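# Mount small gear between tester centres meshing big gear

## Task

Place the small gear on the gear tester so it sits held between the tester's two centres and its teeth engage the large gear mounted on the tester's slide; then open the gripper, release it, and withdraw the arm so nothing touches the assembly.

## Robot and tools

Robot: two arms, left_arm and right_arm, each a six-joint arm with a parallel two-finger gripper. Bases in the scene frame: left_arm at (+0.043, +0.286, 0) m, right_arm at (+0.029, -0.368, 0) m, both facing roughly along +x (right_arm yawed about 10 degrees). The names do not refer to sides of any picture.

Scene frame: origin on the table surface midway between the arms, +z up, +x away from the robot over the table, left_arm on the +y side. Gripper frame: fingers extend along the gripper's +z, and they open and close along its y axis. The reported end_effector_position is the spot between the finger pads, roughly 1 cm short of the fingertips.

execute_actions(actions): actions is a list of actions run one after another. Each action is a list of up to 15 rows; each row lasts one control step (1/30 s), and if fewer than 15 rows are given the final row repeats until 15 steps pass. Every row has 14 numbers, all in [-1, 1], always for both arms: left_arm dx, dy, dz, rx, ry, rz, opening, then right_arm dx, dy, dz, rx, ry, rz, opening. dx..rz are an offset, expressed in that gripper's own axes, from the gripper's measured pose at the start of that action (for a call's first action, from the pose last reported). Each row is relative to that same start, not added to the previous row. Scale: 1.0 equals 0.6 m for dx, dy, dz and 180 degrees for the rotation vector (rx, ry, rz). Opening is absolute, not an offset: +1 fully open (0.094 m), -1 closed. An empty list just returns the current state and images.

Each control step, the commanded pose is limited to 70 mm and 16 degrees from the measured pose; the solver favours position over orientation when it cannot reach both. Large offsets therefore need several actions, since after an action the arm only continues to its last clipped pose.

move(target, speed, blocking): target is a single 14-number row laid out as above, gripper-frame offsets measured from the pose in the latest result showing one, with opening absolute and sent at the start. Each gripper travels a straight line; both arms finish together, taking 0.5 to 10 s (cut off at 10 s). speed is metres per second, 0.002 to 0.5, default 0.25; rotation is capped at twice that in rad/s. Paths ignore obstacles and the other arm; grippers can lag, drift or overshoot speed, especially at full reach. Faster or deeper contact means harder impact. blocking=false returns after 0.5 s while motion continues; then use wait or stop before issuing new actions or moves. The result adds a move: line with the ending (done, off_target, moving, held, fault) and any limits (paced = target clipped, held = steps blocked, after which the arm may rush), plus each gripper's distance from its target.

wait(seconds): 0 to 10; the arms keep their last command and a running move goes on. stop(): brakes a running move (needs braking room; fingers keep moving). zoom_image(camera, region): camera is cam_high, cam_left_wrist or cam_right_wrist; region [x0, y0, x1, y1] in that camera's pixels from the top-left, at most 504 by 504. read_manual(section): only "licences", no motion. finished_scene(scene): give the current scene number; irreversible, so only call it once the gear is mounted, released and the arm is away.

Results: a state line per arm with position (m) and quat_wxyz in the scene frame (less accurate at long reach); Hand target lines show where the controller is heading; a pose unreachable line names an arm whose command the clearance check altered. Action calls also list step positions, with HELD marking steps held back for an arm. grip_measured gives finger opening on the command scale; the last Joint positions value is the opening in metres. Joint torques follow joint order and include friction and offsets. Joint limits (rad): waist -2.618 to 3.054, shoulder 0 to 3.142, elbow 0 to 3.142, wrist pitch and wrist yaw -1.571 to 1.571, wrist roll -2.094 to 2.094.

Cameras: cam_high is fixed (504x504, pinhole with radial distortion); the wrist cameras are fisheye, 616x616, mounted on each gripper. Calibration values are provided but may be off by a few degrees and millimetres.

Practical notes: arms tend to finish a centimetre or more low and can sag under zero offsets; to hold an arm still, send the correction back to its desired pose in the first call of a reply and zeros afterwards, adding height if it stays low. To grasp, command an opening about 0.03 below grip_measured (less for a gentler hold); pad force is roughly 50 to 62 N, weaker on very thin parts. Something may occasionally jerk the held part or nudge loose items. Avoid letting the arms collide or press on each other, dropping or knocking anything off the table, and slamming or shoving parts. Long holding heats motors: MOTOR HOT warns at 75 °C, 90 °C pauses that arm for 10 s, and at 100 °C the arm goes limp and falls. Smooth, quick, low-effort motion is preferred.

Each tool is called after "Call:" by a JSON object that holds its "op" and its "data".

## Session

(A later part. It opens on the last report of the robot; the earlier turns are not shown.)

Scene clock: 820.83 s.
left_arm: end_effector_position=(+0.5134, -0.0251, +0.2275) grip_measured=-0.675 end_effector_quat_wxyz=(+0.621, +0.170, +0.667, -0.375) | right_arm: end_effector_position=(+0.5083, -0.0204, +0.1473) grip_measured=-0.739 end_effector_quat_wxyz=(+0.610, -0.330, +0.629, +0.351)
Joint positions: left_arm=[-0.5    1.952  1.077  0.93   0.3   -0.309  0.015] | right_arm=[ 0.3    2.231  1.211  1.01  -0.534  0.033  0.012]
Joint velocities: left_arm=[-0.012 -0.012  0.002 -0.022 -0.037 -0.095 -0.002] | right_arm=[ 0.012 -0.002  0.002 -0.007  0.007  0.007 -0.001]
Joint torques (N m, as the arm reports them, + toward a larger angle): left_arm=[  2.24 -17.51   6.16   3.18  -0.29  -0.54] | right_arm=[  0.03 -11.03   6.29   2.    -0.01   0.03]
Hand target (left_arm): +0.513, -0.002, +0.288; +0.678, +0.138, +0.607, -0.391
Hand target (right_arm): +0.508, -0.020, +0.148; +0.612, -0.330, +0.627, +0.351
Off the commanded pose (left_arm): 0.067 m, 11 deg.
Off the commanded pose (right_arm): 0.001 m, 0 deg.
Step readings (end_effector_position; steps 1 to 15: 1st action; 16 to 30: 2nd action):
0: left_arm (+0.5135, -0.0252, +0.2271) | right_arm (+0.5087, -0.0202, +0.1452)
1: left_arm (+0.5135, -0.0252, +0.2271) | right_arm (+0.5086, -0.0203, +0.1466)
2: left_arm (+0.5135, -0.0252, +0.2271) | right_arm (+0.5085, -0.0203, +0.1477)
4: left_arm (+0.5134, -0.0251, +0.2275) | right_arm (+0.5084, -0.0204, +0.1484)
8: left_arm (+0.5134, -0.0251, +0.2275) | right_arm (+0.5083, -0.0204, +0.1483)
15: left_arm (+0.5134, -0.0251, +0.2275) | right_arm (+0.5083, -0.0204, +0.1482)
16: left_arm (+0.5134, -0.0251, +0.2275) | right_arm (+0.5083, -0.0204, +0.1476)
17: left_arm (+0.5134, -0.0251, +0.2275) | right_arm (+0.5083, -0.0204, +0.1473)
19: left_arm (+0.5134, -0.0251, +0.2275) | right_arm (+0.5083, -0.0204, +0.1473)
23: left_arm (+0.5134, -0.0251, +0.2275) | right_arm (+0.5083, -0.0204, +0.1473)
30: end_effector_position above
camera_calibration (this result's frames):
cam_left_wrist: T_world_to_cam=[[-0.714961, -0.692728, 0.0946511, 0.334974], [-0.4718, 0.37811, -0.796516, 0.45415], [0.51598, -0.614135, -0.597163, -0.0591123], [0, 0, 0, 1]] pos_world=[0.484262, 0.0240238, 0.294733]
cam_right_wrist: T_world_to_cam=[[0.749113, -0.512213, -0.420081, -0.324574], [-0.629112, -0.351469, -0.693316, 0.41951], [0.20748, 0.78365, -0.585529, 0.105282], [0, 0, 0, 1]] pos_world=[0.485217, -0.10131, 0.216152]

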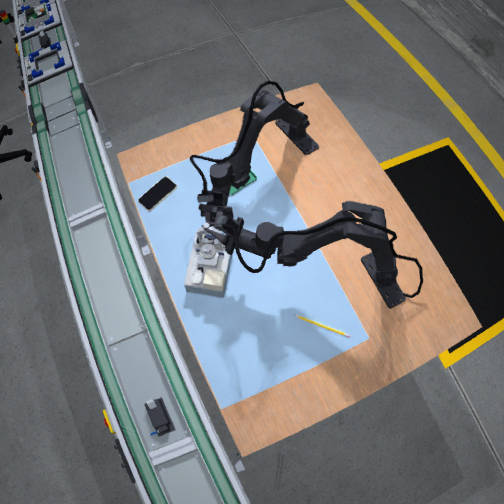

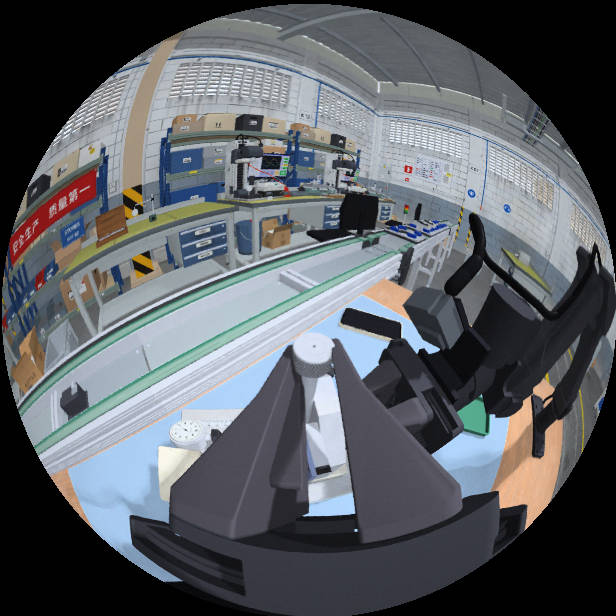

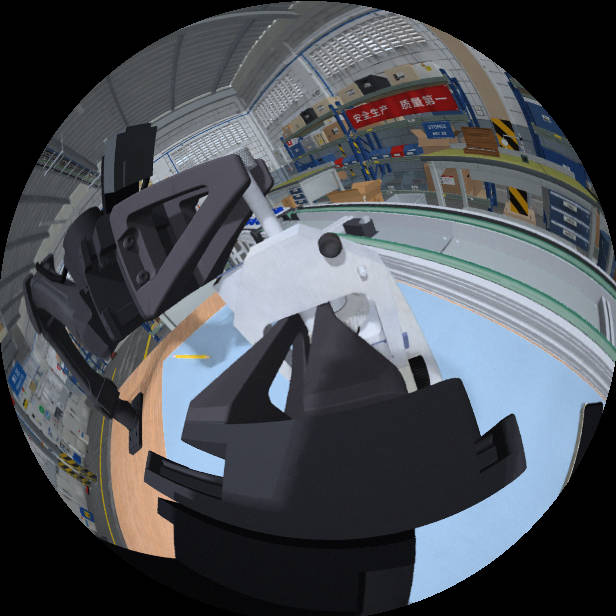

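Call:
{"op": "execute_actions", "data": {"actions": [[[-0.11,0,-0.03,0,-0.08,0,-0.76,-0.02,-0.02,0,0.02,-0.008,0,-0.765]],[[-0.11,0,-0.022,0,-0.06,0,-0.76,0,0,0,0,0,0,-0.765]]]}}

Scene clock: 826.87 s.
left_arm: end_effector_position=(+0.5132, -0.0251, +0.2269) grip_measured=-0.675 end_effector_quat_wxyz=(+0.631, +0.165, +0.658, -0.377) | right_arm: end_effector_position=(+0.5156, -0.0253, +0.1466) grip_measured=-0.739 end_effector_quat_wxyz=(+0.617, -0.313, +0.639, +0.337)
Joint positions: left_arm=[-0.503  1.969  1.065  0.987  0.287 -0.316  0.015] | right_arm=[ 0.3    2.231  1.211  1.006 -0.485  0.038  0.012]
Joint velocities: left_arm=[ 0.007  0.007  0.002 -0.022 -0.022 -0.007 -0.001] | right_arm=[-0.007 -0.002 -0.017  0.051  0.007 -0.007  0.001]
Joint torques (N m, as the arm reports them, + toward a larger angle): left_arm=[  2.3  -17.66   5.81   3.19  -0.32  -0.53] | right_arm=[  0.1  -10.92   6.24   2.     0.     0.01]
Hand target (left_arm): +0.511, -0.001, +0.288; +0.688, +0.133, +0.595, -0.393
Hand target (right_arm): +0.516, -0.025, +0.147; +0.618, -0.313, +0.638, +0.337
Off the commanded pose (left_arm): 0.068 m, 11 deg.
Off the commanded pose (right_arm): 0.001 m, 0 deg.
Step readings (end_effector_position; steps 1 to 15: 1st action; 16 to 30: 2nd action):
0: left_arm (+0.5134, -0.0251, +0.2275) | right_arm (+0.5083, -0.0204, +0.1473)
1: left_arm (+0.5133, -0.0251, +0.2278) | right_arm (+0.5093, -0.0211, +0.1473)
2: left_arm (+0.5129, -0.0250, +0.2280) | right_arm (+0.5105, -0.0218, +0.1473)
4: left_arm (+0.5126, -0.0247, +0.2279) | right_arm (+0.5125, -0.0232, +0.1473)
8: left_arm (+0.5128, -0.0248, +0.2281) | right_arm (+0.5146, -0.0246, +0.1473)
15: left_arm (+0.5131, -0.0250, +0.2279) | right_arm (+0.5156, -0.0253, +0.1472)
16: left_arm (+0.5131, -0.0250, +0.2274) | right_arm (+0.5156, -0.0253, +0.1470)
17: left_arm (+0.5131, -0.0251, +0.2271) | right_arm (+0.5156, -0.0253, +0.1469)
19: left_arm (+0.5132, -0.0251, +0.2269) | right_arm (+0.5156, -0.0253, +0.1466)
23: left_arm (+0.5132, -0.0251, +0.2269) | right_arm (+0.5156, -0.0253, +0.1466)
30: end_effector_position above
camera_calibration (this result's frames):
cam_left_wrist: T_world_to_cam=[[-0.711313, -0.696579, 0.093863, 0.333097], [-0.458957, 0.359165, -0.812625, 0.450093], [0.532345, -0.62111, -0.575179, -0.0728328], [0, 0, 0, 1]] pos_world=[0.482282, 0.0251335, 0.2926]
cam_right_wrist: T_world_to_cam=[[0.720351, -0.54814, -0.425014, -0.318198], [-0.649965, -0.319523, -0.689529, 0.432865], [0.242157, 0.772947, -0.586441, 0.0891494], [0, 0, 0, 1]] pos_world=[0.488973, -0.105014, 0.215515]

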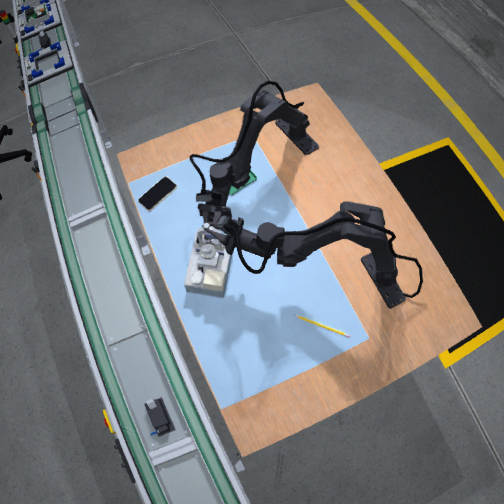

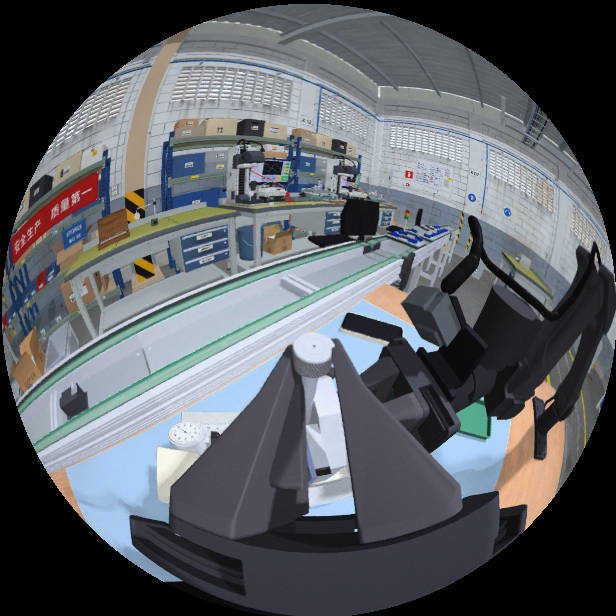

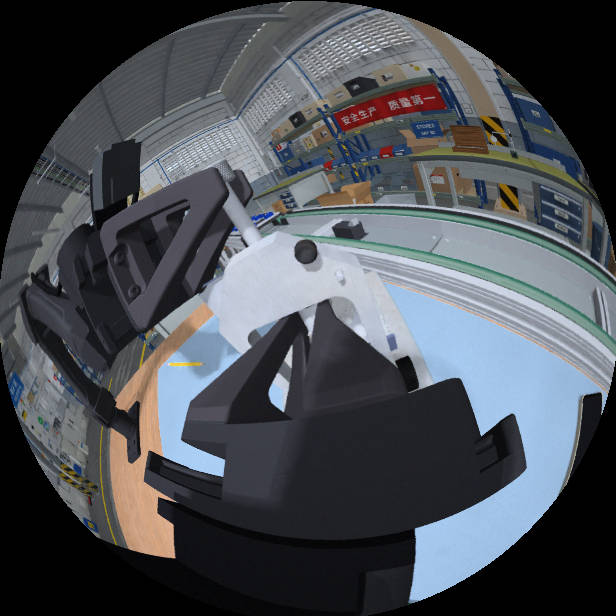

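Between now; go back half.

Call:
{"op": "execute_actions", "data": {"actions": [[[-0.11,0,-0.03,0,-0.08,0,-0.76,-0.02,0.011,0,-0.011,-0.008,0,-0.765]],[[-0.09,0,-0.02,0,-0.05,0,-0.76,0,0,0,0,0,0,-0.765]],[[-0.06,0,-0.012,0,-0.03,0,-0.76,0,0,0,0,0,0,-0.765]]]}}

Scene clock: 848.33 s.
left_arm: end_effector_position=(+0.5125, -0.0251, +0.2252) grip_measured=-0.675 end_effector_quat_wxyz=(+0.639, +0.164, +0.651, -0.376) | right_arm: end_effector_position=(+0.5133, -0.0237, +0.1466) grip_measured=-0.739 end_effector_quat_wxyz=(+0.613, -0.317, +0.637, +0.344)
Joint positions: left_arm=[-0.508  1.983  1.055  1.03   0.276 -0.314  0.015] | right_arm=[ 0.3    2.231  1.211  1.006 -0.5    0.043  0.012]
Joint velocities: left_arm=[ 0.007 -0.007  0.007  0.007 -0.007  0.051 -0.   ] | right_arm=[ 0.017 -0.007  0.002 -0.007  0.007 -0.007 -0.   ]
Joint torques (N m, as the arm reports them, + toward a larger angle): left_arm=[  1.32 -15.63   5.76   2.44  -0.16  -0.35] | right_arm=[  0.   -10.91   6.31   1.96   0.01   0.03]
Hand target (left_arm): +0.512, -0.011, +0.259; +0.668, +0.145, +0.619, -0.386
Hand target (right_arm): +0.513, -0.024, +0.147; +0.613, -0.317, +0.637, +0.344
Off the commanded pose (left_arm): 0.038 m, 6 deg.
Off the commanded pose (right_arm): 0.000 m, 0 deg.
Step readings (end_effector_position; steps 1 to 15: 1st action; 16 to 30: 2nd action; 31 to 45: 3rd action):
0: left_arm (+0.5132, -0.0251, +0.2269) | right_arm (+0.5156, -0.0253, +0.1466)
1: left_arm (+0.5130, -0.0251, +0.2274) | right_arm (+0.5151, -0.0250, +0.1466)
2: left_arm (+0.5126, -0.0247, +0.2274) | right_arm (+0.5146, -0.0247, +0.1466)
4: left_arm (+0.5123, -0.0244, +0.2275) | right_arm (+0.5139, -0.0242, +0.1466)
8: left_arm (+0.5123, -0.0246, +0.2275) | right_arm (+0.5135, -0.0239, +0.1466)
15: left_arm (+0.5125, -0.0246, +0.2274) | right_arm (+0.5132, -0.0237, +0.1466)
16: left_arm (+0.5125, -0.0248, +0.2267) | right_arm (+0.5132, -0.0237, +0.1466)
17: left_arm (+0.5125, -0.0248, +0.2264) | right_arm (+0.5132, -0.0237, +0.1466)
19: left_arm (+0.5125, -0.0248, +0.2264) | right_arm (+0.5132, -0.0237, +0.1466)
23: left_arm (+0.5125, -0.0248, +0.2264) | right_arm (+0.5132, -0.0237, +0.1466)
30: left_arm (+0.5125, -0.0248, +0.2264) | right_arm (+0.5132, -0.0237, +0.1466)
31: left_arm (+0.5124, -0.0252, +0.2255) | right_arm (+0.5132, -0.0237, +0.1466)
32: left_arm (+0.5125, -0.0251, +0.2252) | right_arm (+0.5132, -0.0237, +0.1466)
34: left_arm (+0.5125, -0.0251, +0.2252) | right_arm (+0.5133, -0.0237, +0.1466)
38: left_arm (+0.5125, -0.0251, +0.2252) | right_arm (+0.5133, -0.0237, +0.1466)
45: end_effector_position above
camera_calibration (this result's frames):
cam_left_wrist: T_world_to_cam=[[-0.707755, -0.701069, 0.0870923, 0.332308], [-0.446974, 0.34891, -0.823697, 0.444522], [0.547081, -0.621903, -0.560303, -0.0844325], [0, 0, 0, 1]] pos_world=[0.480074, 0.0253636, 0.289902]
cam_right_wrist: T_world_to_cam=[[0.726873, -0.535487, -0.43001, -0.317984], [-0.648014, -0.327405, -0.687666, 0.430435], [0.227449, 0.778498, -0.584985, 0.0959531], [0, 0, 0, 1]] pos_world=[0.488237, -0.104049, 0.21539]

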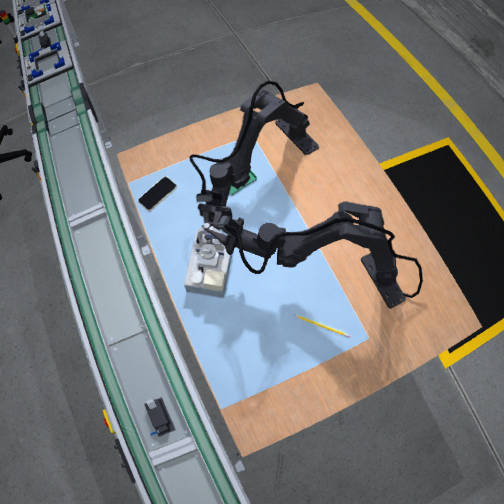

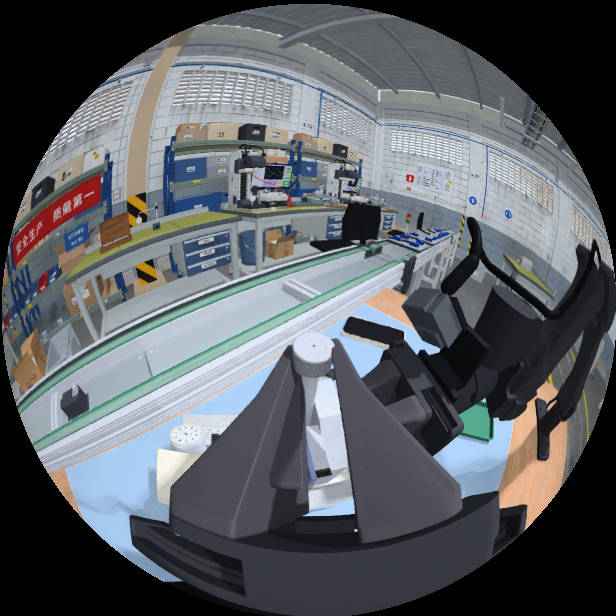

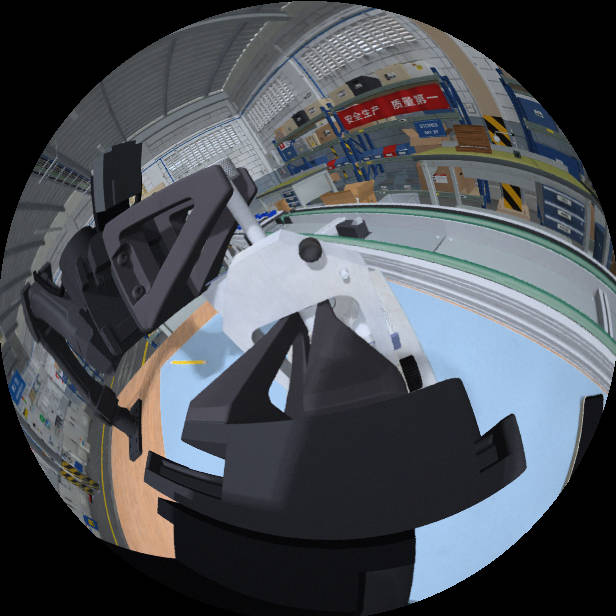

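Call:
{"op": "execute_actions", "data": {"actions": [[[-0.105,0,-0.02,0,-0.06,0,-0.76,-0.01,0.012,0.01,0,-0.004,-0.01,-0.765]],[[-0.09,0,-0.018,0,-0.05,0,-0.76,0,0,0,0,0,0,-0.765]]]}}

Scene clock: 857.70 s.
left_arm: end_effector_position=(+0.5126, -0.0248, +0.2264) grip_measured=-0.675 end_effector_quat_wxyz=(+0.640, +0.162, +0.650, -0.376) | right_arm: end_effector_position=(+0.5134, -0.0230, +0.1466) grip_measured=-0.739 end_effector_quat_wxyz=(+0.617, -0.320, +0.635, +0.337)
Joint positions: left_arm=[-0.508  1.983  1.055  1.035  0.274 -0.315  0.015] | right_arm=[ 0.304  2.231  1.211  1.006 -0.491  0.027  0.012]
Joint velocities: left_arm=[ 0.002  0.002 -0.022  0.022  0.007 -0.022 -0.001] | right_arm=[ 0.007 -0.017  0.007 -0.022  0.022 -0.007  0.001]
Joint torques (N m, as the arm reports them, + toward a larger angle): left_arm=[  1.81 -16.6    5.41   2.97  -0.3   -0.44] | right_arm=[  0.03 -10.94   6.26   1.95  -0.02   0.02]
Hand target (left_arm): +0.511, -0.004, +0.276; +0.687, +0.135, +0.598, -0.390
Hand target (right_arm): +0.513, -0.023, +0.147; +0.617, -0.320, +0.635, +0.337
Off the commanded pose (left_arm): 0.055 m, 9 deg.
Off the commanded pose (right_arm): 0.000 m, 0 deg.
Step readings (end_effector_position; steps 1 to 15: 1st action; 16 to 30: 2nd action):
0: left_arm (+0.5125, -0.0251, +0.2252) | right_arm (+0.5133, -0.0237, +0.1466)
1: left_arm (+0.5126, -0.0250, +0.2261) | right_arm (+0.5132, -0.0235, +0.1466)
2: left_arm (+0.5126, -0.0248, +0.2264) | right_arm (+0.5132, -0.0232, +0.1466)
4: left_arm (+0.5126, -0.0248, +0.2264) | right_arm (+0.5134, -0.0231, +0.1466)
8: left_arm (+0.5126, -0.0248, +0.2264) | right_arm (+0.5134, -0.0230, +0.1466)
15: left_arm (+0.5126, -0.0248, +0.2264) | right_arm (+0.5134, -0.0230, +0.1466)
16: left_arm (+0.5126, -0.0248, +0.2264) | right_arm (+0.5134, -0.0230, +0.1466)
17: left_arm (+0.5126, -0.0248, +0.2264) | right_arm (+0.5134, -0.0230, +0.1466)
19: left_arm (+0.5126, -0.0248, +0.2264) | right_arm (+0.5134, -0.0230, +0.1466)
23: left_arm (+0.5126, -0.0248, +0.2264) | right_arm (+0.5134, -0.0230, +0.1466)
30: end_effector_position above
camera_calibration (this result's frames):
cam_left_wrist: T_world_to_cam=[[-0.70681, -0.701985, 0.0873881, 0.331932], [-0.444947, 0.345132, -0.826382, 0.444939], [0.549947, -0.622978, -0.556288, -0.0860448], [0, 0, 0, 1]] pos_world=[0.479907, 0.0258447, 0.290817]
cam_right_wrist: T_world_to_cam=[[0.729363, -0.543309, -0.415746, -0.321259], [-0.640895, -0.330027, -0.693063, 0.42785], [0.23934, 0.771944, -0.588913, 0.0896538], [0, 0, 0, 1]] pos_world=[0.487064, -0.102549, 0.215763]

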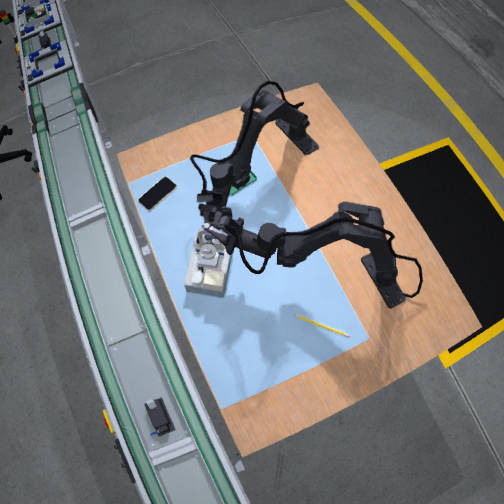

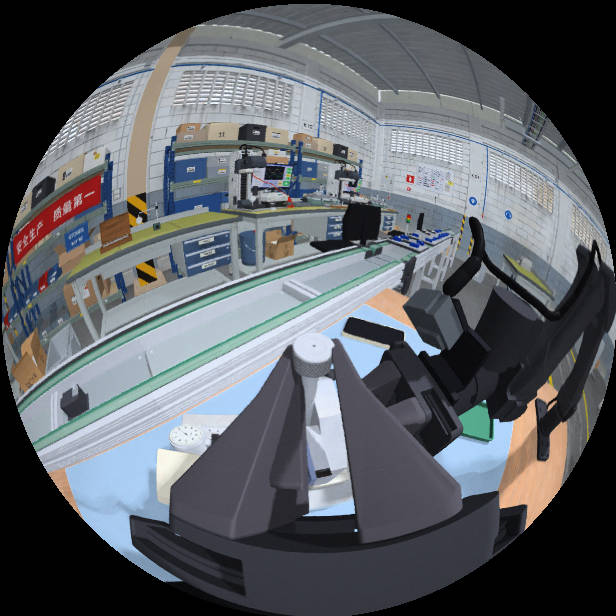

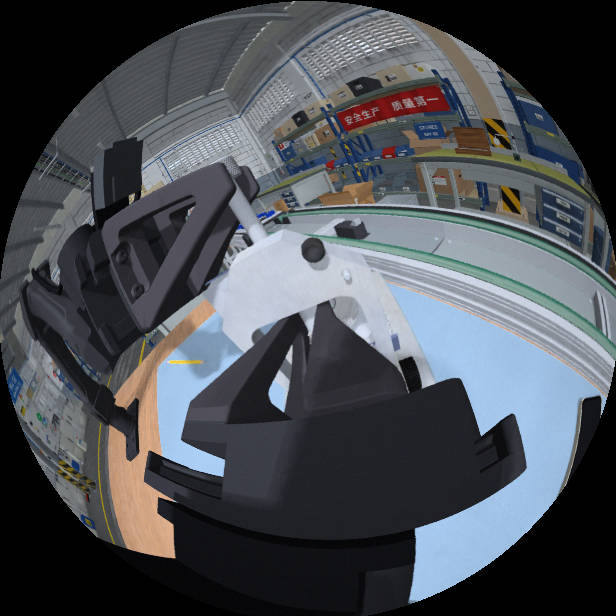

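Call:
{"op": "execute_actions", "data": {"actions": [[[-0.11,0,-0.025,0,-0.07,0,-0.76,-0.01,0.012,0.006,-0.012,-0.004,0,-0.765]],[[-0.09,0,-0.018,0,-0.05,0,-0.76,0,0,0,0,0,0,-0.765]],[[-0.06,0,-0.008,0,-0.03,0,-0.76,0,0,0,0,0,0,-0.765]]]}}

Scene clock: 865.87 s.
left_arm: end_effector_position=(+0.5128, -0.0252, +0.2239) grip_measured=-0.675 end_effector_quat_wxyz=(+0.638, +0.163, +0.653, -0.374) | right_arm: end_effector_position=(+0.5111, -0.0218, +0.1466) grip_measured=-0.739 end_effector_quat_wxyz=(+0.614, -0.325, +0.633, +0.342)
Joint positions: left_arm=[-0.509  1.983  1.055  1.025  0.272 -0.312  0.015] | right_arm=[ 0.302  2.231  1.211  1.006 -0.51   0.027  0.012]
Joint velocities: left_arm=[ 0.002 -0.017 -0.002 -0.066 -0.007 -0.037 -0.001] | right_arm=[ 0.002 -0.017  0.002  0.051 -0.022 -0.007 -0.001]
Joint torques (N m, as the arm reports them, + toward a larger angle): left_arm=[  1.26 -15.14   6.48   2.45  -0.14  -0.31] | right_arm=[  0.11 -10.92   6.27   1.94   0.     0.01]
Hand target (left_arm): +0.513, -0.012, +0.259; +0.669, +0.145, +0.619, -0.385
Hand target (right_arm): +0.511, -0.021, +0.147; +0.614, -0.325, +0.633, +0.343
Off the commanded pose (left_arm): 0.039 m, 6 deg.
Off the commanded pose (right_arm): 0.001 m, 0 deg.
Step readings (end_effector_position; steps 1 to 15: 1st action; 16 to 30: 2nd action; 31 to 45: 3rd action):
0: left_arm (+0.5126, -0.0248, +0.2264) | right_arm (+0.5134, -0.0230, +0.1466)
1: left_arm (+0.5126, -0.0247, +0.2271) | right_arm (+0.5132, -0.0228, +0.1466)
2: left_arm (+0.5126, -0.0247, +0.2274) | right_arm (+0.5128, -0.0226, +0.1466)
4: left_arm (+0.5126, -0.0247, +0.2274) | right_arm (+0.5123, -0.0222, +0.1466)
8: left_arm (+0.5126, -0.0247, +0.2274) | right_arm (+0.5114, -0.0216, +0.1466)
15: left_arm (+0.5126, -0.0247, +0.2274) | right_arm (+0.5108, -0.0212, +0.1466)
16: left_arm (+0.5127, -0.0247, +0.2264) | right_arm (+0.5108, -0.0212, +0.1466)
17: left_arm (+0.5127, -0.0248, +0.2262) | right_arm (+0.5108, -0.0212, +0.1466)
19: left_arm (+0.5127, -0.0248, +0.2262) | right_arm (+0.5108, -0.0212, +0.1466)
23: left_arm (+0.5127, -0.0248, +0.2262) | right_arm (+0.5108, -0.0212, +0.1466)
30: left_arm (+0.5127, -0.0248, +0.2262) | right_arm (+0.5108, -0.0212, +0.1466)
31: left_arm (+0.5126, -0.0252, +0.2250) | right_arm (+0.5108, -0.0212, +0.1466)
32: left_arm (+0.5127, -0.0252, +0.2243) | right_arm (+0.5109, -0.0214, +0.1466)
34: left_arm (+0.5128, -0.0252, +0.2240) | right_arm (+0.5111, -0.0218, +0.1466)
38: left_arm (+0.5128, -0.0252, +0.2239) | right_arm (+0.5111, -0.0218, +0.1466)
45: end_effector_position above
camera_calibration (this result's frames):
cam_left_wrist: T_world_to_cam=[[-0.70519, -0.703601, 0.0874856, 0.331103], [-0.451226, 0.350183, -0.820833, 0.445198], [0.546903, -0.618319, -0.564428, -0.0842286], [0, 0, 0, 1]] pos_world=[0.48044, 0.0249836, 0.288925]
cam_right_wrist: T_world_to_cam=[[0.738734, -0.530333, -0.415956, -0.323422], [-0.635089, -0.341062, -0.693065, 0.423578], [0.225689, 0.776159, -0.588763, 0.0963583], [0, 0, 0, 1]] pos_world=[0.486186, -0.101844, 0.21577]

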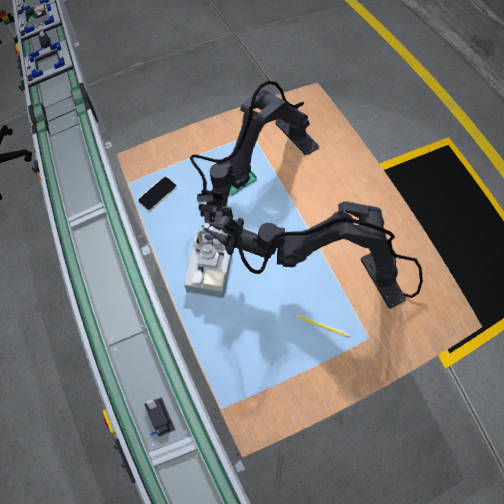

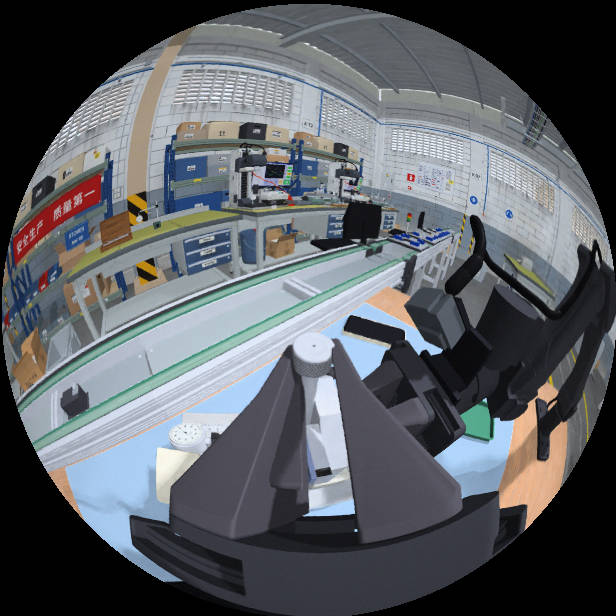

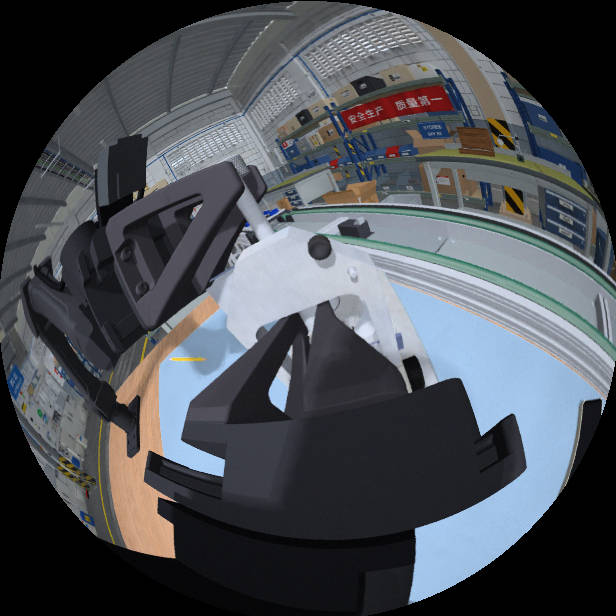

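Call:
{"op": "execute_actions", "data": {"actions": [[[-0.07,0,0.0,0,-0.03,0,-0.76,0,0,0,0,-0.015,-0.022,-0.765]],[[-0.06,0,0.0,0,-0.03,0,-0.76,0,0,0,0,-0.008,-0.006,-0.765]],[[-0.04,0,0,0,-0.02,0,-0.76,0,0,0,0,0,0,-0.765]]]}}

Scene clock: 876.23 s.
left_arm: end_effector_position=(+0.5164, -0.0281, +0.2208) grip_measured=-0.675 end_effector_quat_wxyz=(+0.629, +0.167, +0.664, -0.369) | right_arm: end_effector_position=(+0.5135, -0.0238, +0.1448) grip_measured=-0.739 end_effector_quat_wxyz=(+0.638, -0.333, +0.609, +0.332)
Joint positions: left_arm=[-0.51   1.984  1.08   0.97   0.273 -0.302  0.015] | right_arm=[ 0.297  2.273  1.211  1.102 -0.511 -0.001  0.012]
Joint velocities: left_arm=[ 0.002  0.027 -0.002 -0.095  0.007  0.037  0.001] | right_arm=[-0.007  0.002 -0.007  0.022 -0.037 -0.066 -0.   ]
Joint torques (N m, as the arm reports them, + toward a larger angle): left_arm=[  0.57 -13.17   7.62   2.12  -0.13  -0.2 ] | right_arm=[  0.06 -11.01   6.03   1.93   0.01   0.02]
Hand target (left_arm): +0.519, -0.022, +0.244; +0.650, +0.154, +0.643, -0.376
Hand target (right_arm): +0.513, -0.024, +0.145; +0.639, -0.333, +0.609, +0.332
Off the commanded pose (left_arm): 0.025 m, 4 deg.
Off the commanded pose (right_arm): 0.000 m, 0 deg.
Step readings (end_effector_position; steps 1 to 15: 1st action; 16 to 30: 2nd action; 31 to 45: 3rd action):
0: left_arm (+0.5128, -0.0252, +0.2239) | right_arm (+0.5111, -0.0218, +0.1466)
1: left_arm (+0.5132, -0.0255, +0.2242) | right_arm (+0.5112, -0.0218, +0.1467)
2: left_arm (+0.5141, -0.0262, +0.2243) | right_arm (+0.5120, -0.0225, +0.1461)
4: left_arm (+0.5153, -0.0270, +0.2232) | right_arm (+0.5127, -0.0231, +0.1457)
8: left_arm (+0.5160, -0.0274, +0.2223) | right_arm (+0.5131, -0.0234, +0.1454)
15: left_arm (+0.5160, -0.0274, +0.2221) | right_arm (+0.5132, -0.0234, +0.1453)
16: left_arm (+0.5162, -0.0277, +0.2218) | right_arm (+0.5133, -0.0236, +0.1452)
17: left_arm (+0.5165, -0.0279, +0.2218) | right_arm (+0.5136, -0.0239, +0.1449)
19: left_arm (+0.5165, -0.0280, +0.2216) | right_arm (+0.5135, -0.0238, +0.1448)
23: left_arm (+0.5165, -0.0280, +0.2215) | right_arm (+0.5135, -0.0238, +0.1450)
30: left_arm (+0.5165, -0.0280, +0.2215) | right_arm (+0.5135, -0.0238, +0.1449)
31: left_arm (+0.5164, -0.0281, +0.2211) | right_arm (+0.5135, -0.0238, +0.1449)
32: left_arm (+0.5164, -0.0281, +0.2208) | right_arm (+0.5135, -0.0238, +0.1449)
34: left_arm (+0.5164, -0.0281, +0.2208) | right_arm (+0.5135, -0.0238, +0.1448)
38: left_arm (+0.5164, -0.0281, +0.2208) | right_arm (+0.5135, -0.0238, +0.1448)
45: end_effector_position above
camera_calibration (this result's frames):
cam_left_wrist: T_world_to_cam=[[-0.704211, -0.704774, 0.085911, 0.331728], [-0.467237, 0.36892, -0.803485, 0.450329], [0.534581, -0.605963, -0.589094, -0.077604], [0, 0, 0, 1]] pos_world=[0.485503, 0.0206327, 0.287617]
cam_right_wrist: T_world_to_cam=[[0.764419, -0.530262, -0.366723, -0.34727], [-0.58519, -0.331934, -0.739846, 0.404487], [0.270584, 0.780155, -0.564041, 0.06971], [0, 0, 0, 1]] pos_world=[0.4833, -0.104266, 0.211226]

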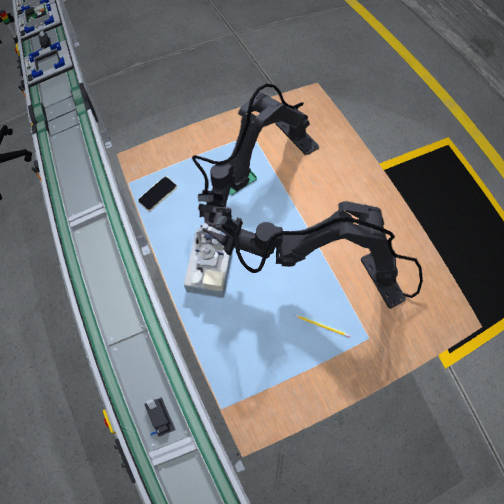

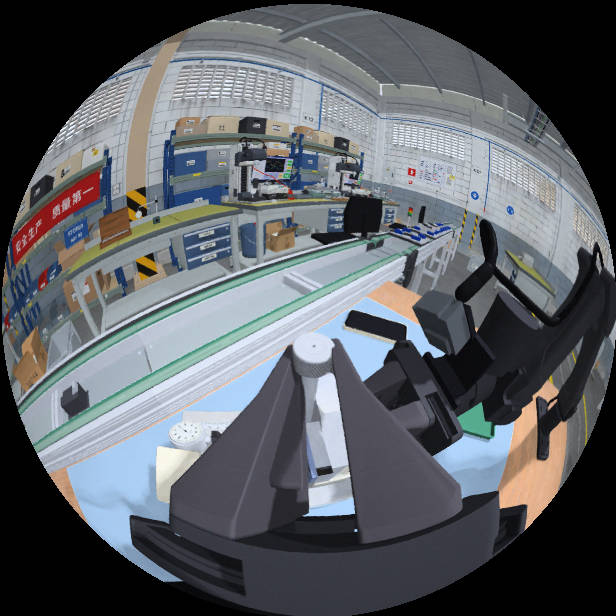

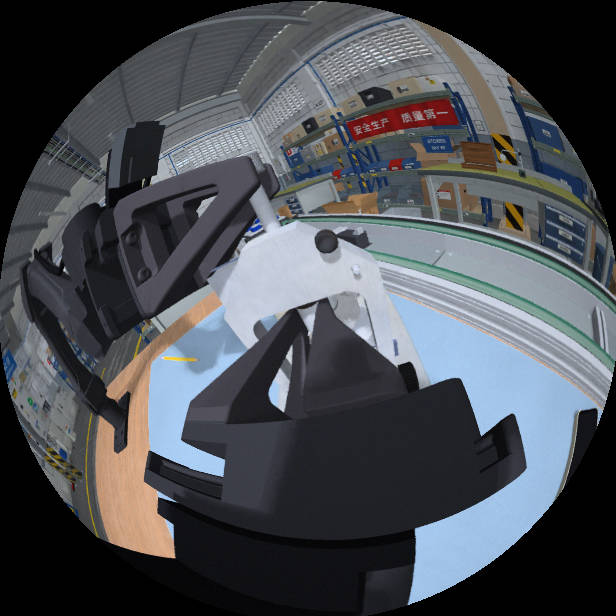

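Probably seated. Release and look.

Call:
{"op": "execute_actions", "data": {"actions": [[[0,0,0,0,0,0,-0.76,0,0,0,0,0,0,-0.765]],[[0,0,0,0,0,0,-0.76,0,0,0,0,0,0,-0.6]],[[0,0,0,0,0,0,0.2,0,0,-0.1,0,0,0,-0.6]],[[0,0,-0.1,0,0,0,0.2,0,0,-0.03,0,0,0,-0.6]]]}}

Call:
{"op": "zoom_image", "data": {"camera": "cam_right_wrist", "region": [230,150,430,350]}}

Scene clock: 884.20 s.
left_arm: end_effector_position=(+0.4778, +0.0107, +0.2042) grip_measured=+0.198 end_effector_quat_wxyz=(+0.621, +0.171, +0.674, -0.360) | right_arm: end_effector_position=(+0.4796, -0.0843, +0.1250) grip_measured=-0.602 end_effector_quat_wxyz=(+0.629, -0.327, +0.624, +0.328)
Joint positions: left_arm=[-0.466  1.846  0.831  1.049  0.314 -0.288  0.056] | right_arm=[ 0.2    2.174  0.929  1.254 -0.592  0.002  0.019]
Joint velocities: left_arm=[-0.007 -0.007  0.002 -0.007  0.007 -0.007 -0.001] | right_arm=[-0.012 -0.002 -0.007 -0.022 -0.095 -0.022 -0.   ]
Joint torques (N m, as the arm reports them, + toward a larger angle): left_arm=[  0.39 -11.87   5.29   1.81   0.11  -0.03] | right_arm=[ -0.55 -11.26   3.92   2.    -0.13   0.01]
Hand target (left_arm): +0.474, +0.013, +0.213; +0.628, +0.172, +0.666, -0.364
Hand target (right_arm): +0.476, -0.088, +0.131; +0.632, -0.328, +0.620, +0.329
Off the commanded pose (left_arm): 0.010 m, 1 deg.
Off the commanded pose (right_arm): 0.008 m, 1 deg.
Step readings (end_effector_position; steps 1 to 15: 1st action; 16 to 30: 2nd action; 31 to 45: 3rd action; 46 to 60: 4th action):
0: left_arm (+0.5164, -0.0281, +0.2208) | right_arm (+0.5135, -0.0238, +0.1448)
1: left_arm (+0.5163, -0.0286, +0.2196) | right_arm (+0.5136, -0.0240, +0.1447)
2: left_arm (+0.5164, -0.0287, +0.2190) | right_arm (+0.5138, -0.0243, +0.1444)
4: left_arm (+0.5164, -0.0288, +0.2184) | right_arm (+0.5137, -0.0243, +0.1439)
8: left_arm (+0.5164, -0.0288, +0.2184) | right_arm (+0.5137, -0.0243, +0.1438)
15: left_arm (+0.5164, -0.0288, +0.2184) | right_arm (+0.5137, -0.0243, +0.1438)
16: left_arm (+0.5164, -0.0289, +0.2179) | right_arm (+0.5137, -0.0243, +0.1438)
17: left_arm (+0.5165, -0.0290, +0.2169) | right_arm (+0.5137, -0.0243, +0.1438)
19: left_arm (+0.5164, -0.0291, +0.2169) | right_arm (+0.5137, -0.0243, +0.1440)
23: left_arm (+0.5164, -0.0291, +0.2169) | right_arm (+0.5137, -0.0243, +0.1440)
30: left_arm (+0.5164, -0.0291, +0.2169) | right_arm (+0.5137, -0.0243, +0.1440)
31: left_arm (+0.5164, -0.0291, +0.2168) | right_arm (+0.5098, -0.0280, +0.1426)
32: left_arm (+0.5165, -0.0291, +0.2167) | right_arm (+0.5011, -0.0356, +0.1393)
34: left_arm (+0.5165, -0.0291, +0.2167) | right_arm (+0.4895, -0.0529, +0.1305)
38: left_arm (+0.5165, -0.0291, +0.2167) | right_arm (+0.4880, -0.0739, +0.1220)
45: left_arm (+0.5165, -0.0291, +0.2167) | right_arm (+0.4866, -0.0741, +0.1312)
46: left_arm (+0.5120, -0.0253, +0.2154) | right_arm (+0.4856, -0.0749, +0.1317)
47: left_arm (+0.5019, -0.0178, +0.2105) | right_arm (+0.4835, -0.0768, +0.1311)
49: left_arm (+0.4861, -0.0019, +0.2015) | right_arm (+0.4809, -0.0807, +0.1277)
53: left_arm (+0.4791, +0.0114, +0.1974) | right_arm (+0.4800, -0.0846, +0.1237)
60: end_effector_position above
camera_calibration (this result's frames):
cam_left_wrist: T_world_to_cam=[[-0.700615, -0.709141, 0.0790988, 0.333025], [-0.482406, 0.389068, -0.7848, 0.407755], [0.525759, -0.588, -0.614681, -0.0339529], [0, 0, 0, 1]] pos_world=[0.447877, 0.0575531, 0.272794]
cam_right_wrist: T_world_to_cam=[[0.744633, -0.546676, -0.382972, -0.350588], [-0.612777, -0.332421, -0.716938, 0.360267], [0.264625, 0.768532, -0.582522, 0.119114], [0, 0, 0, 1]] pos_world=[0.450302, -0.163441, 0.193411]

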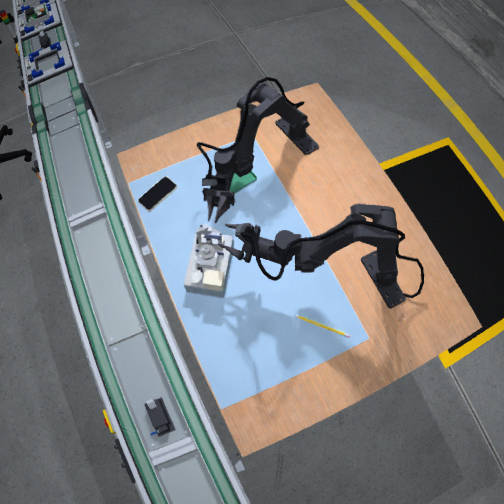

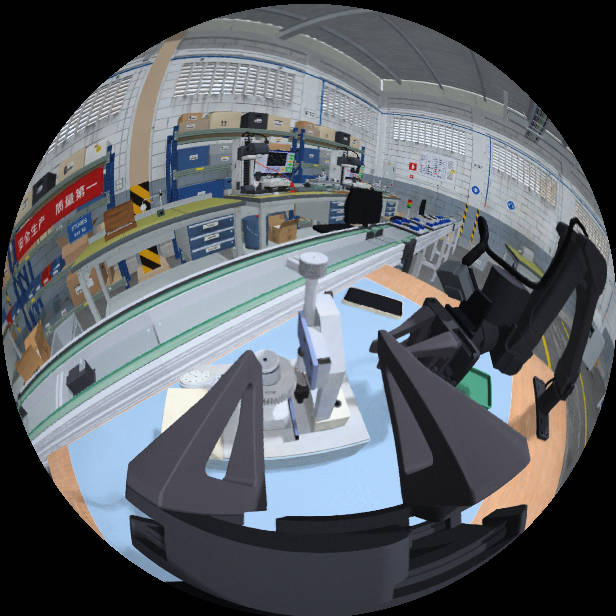

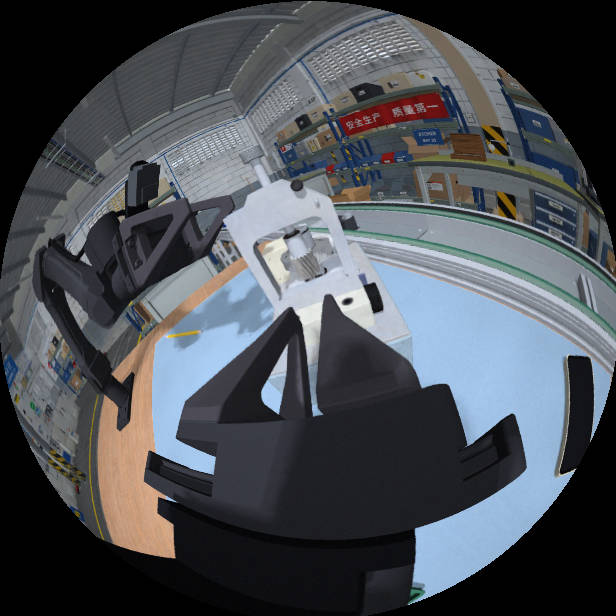

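Region (230, 150, 430, 350) of cam_right_wrist's 616x616 image, scaled by 2.520, with more detail than that image has.

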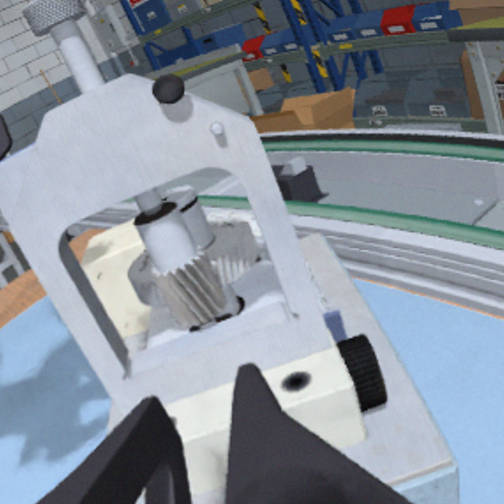

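Seated.

Call:
{"op": "move", "data": {"target": [0,0,-0.12,0,0,0,0.2,-0.03,0,-0.12,0,0,0,-0.6]}}

Call:
{"op": "finished_scene", "data": {"scene": 1}}

Scene clock: 890.03 s.
left_arm: end_effector_position=(+0.4305, +0.0577, +0.1971) grip_measured=+0.198 end_effector_quat_wxyz=(+0.618, +0.171, +0.679, -0.358) | right_arm: end_effector_position=(+0.4440, -0.1412, +0.1381) grip_measured=-0.602 end_effector_quat_wxyz=(+0.629, -0.326, +0.626, +0.326)
Joint positions: left_arm=[-0.391  1.658  0.568  1.112  0.387 -0.288  0.056] | right_arm=[ 0.079  2.006  0.697  1.315 -0.707  0.002  0.019]
Joint velocities: left_arm=[-0.007  0.007  0.012  0.022  0.007 -0.037  0.001] | right_arm=[-0.032 -0.017 -0.022  0.007 -0.022  0.081  0.   ]
Joint torques (N m, as the arm reports them, + toward a larger angle): left_arm=[ 0.53 -9.36  4.67  1.81  0.1  -0.06] | right_arm=[-0.23 -9.66  3.33  1.92 -0.13  0.07]
Hand target (left_arm): +0.427, +0.061, +0.201; +0.621, +0.170, +0.674, -0.361
Hand target (right_arm): +0.438, -0.143, +0.142; +0.629, -0.326, +0.624, +0.329
Off the commanded pose (left_arm): 0.007 m, 1 deg.
Off the commanded pose (right_arm): 0.007 m, 0 deg.
move: done
camera_calibration (this result's frames):
cam_left_wrist: T_world_to_cam=[[-0.698715, -0.710763, 0.0813243, 0.332606], [-0.490791, 0.393529, -0.777341, 0.362988], [0.520502, -0.583053, -0.6238, 0.0179323], [0, 0, 0, 1]] pos_world=[0.401214, 0.104014, 0.266303]
cam_right_wrist: T_world_to_cam=[[0.740124, -0.552355, -0.383562, -0.348914], [-0.616421, -0.329282, -0.715262, 0.330774], [0.268779, 0.765818, -0.584193, 0.177924], [0, 0, 0, 1]] pos_world=[0.414314, -0.220064, 0.206701]

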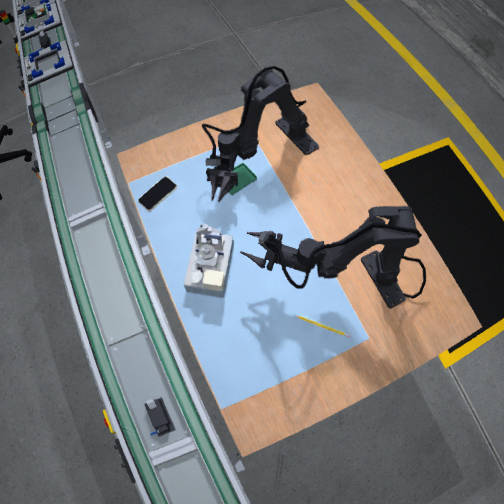

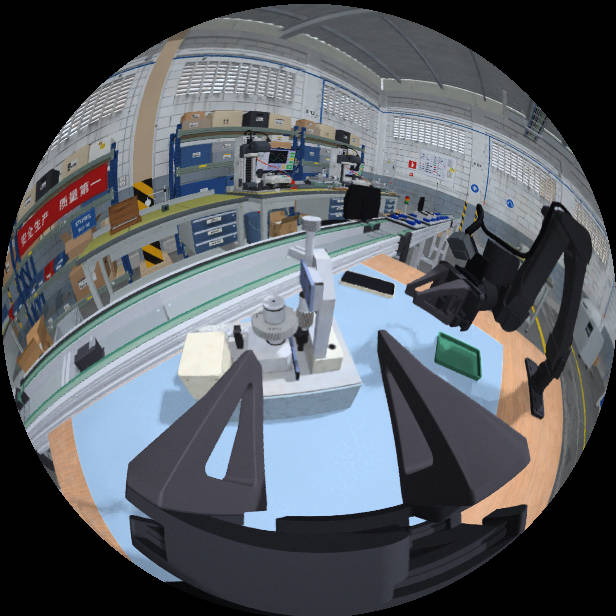

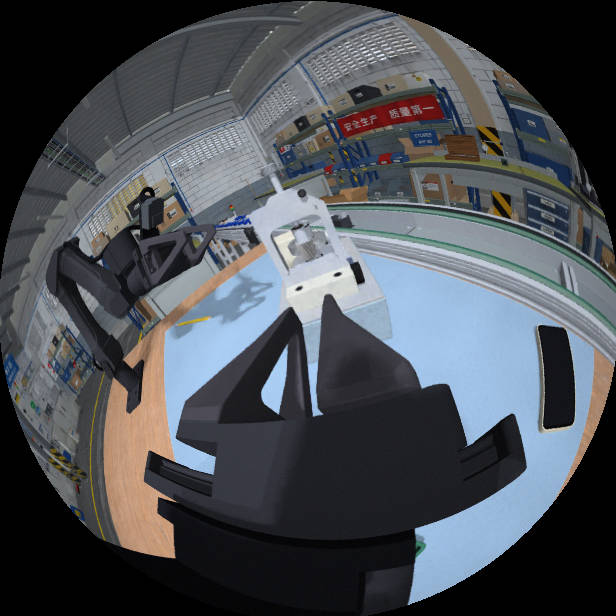

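The scene is finished: the task was done.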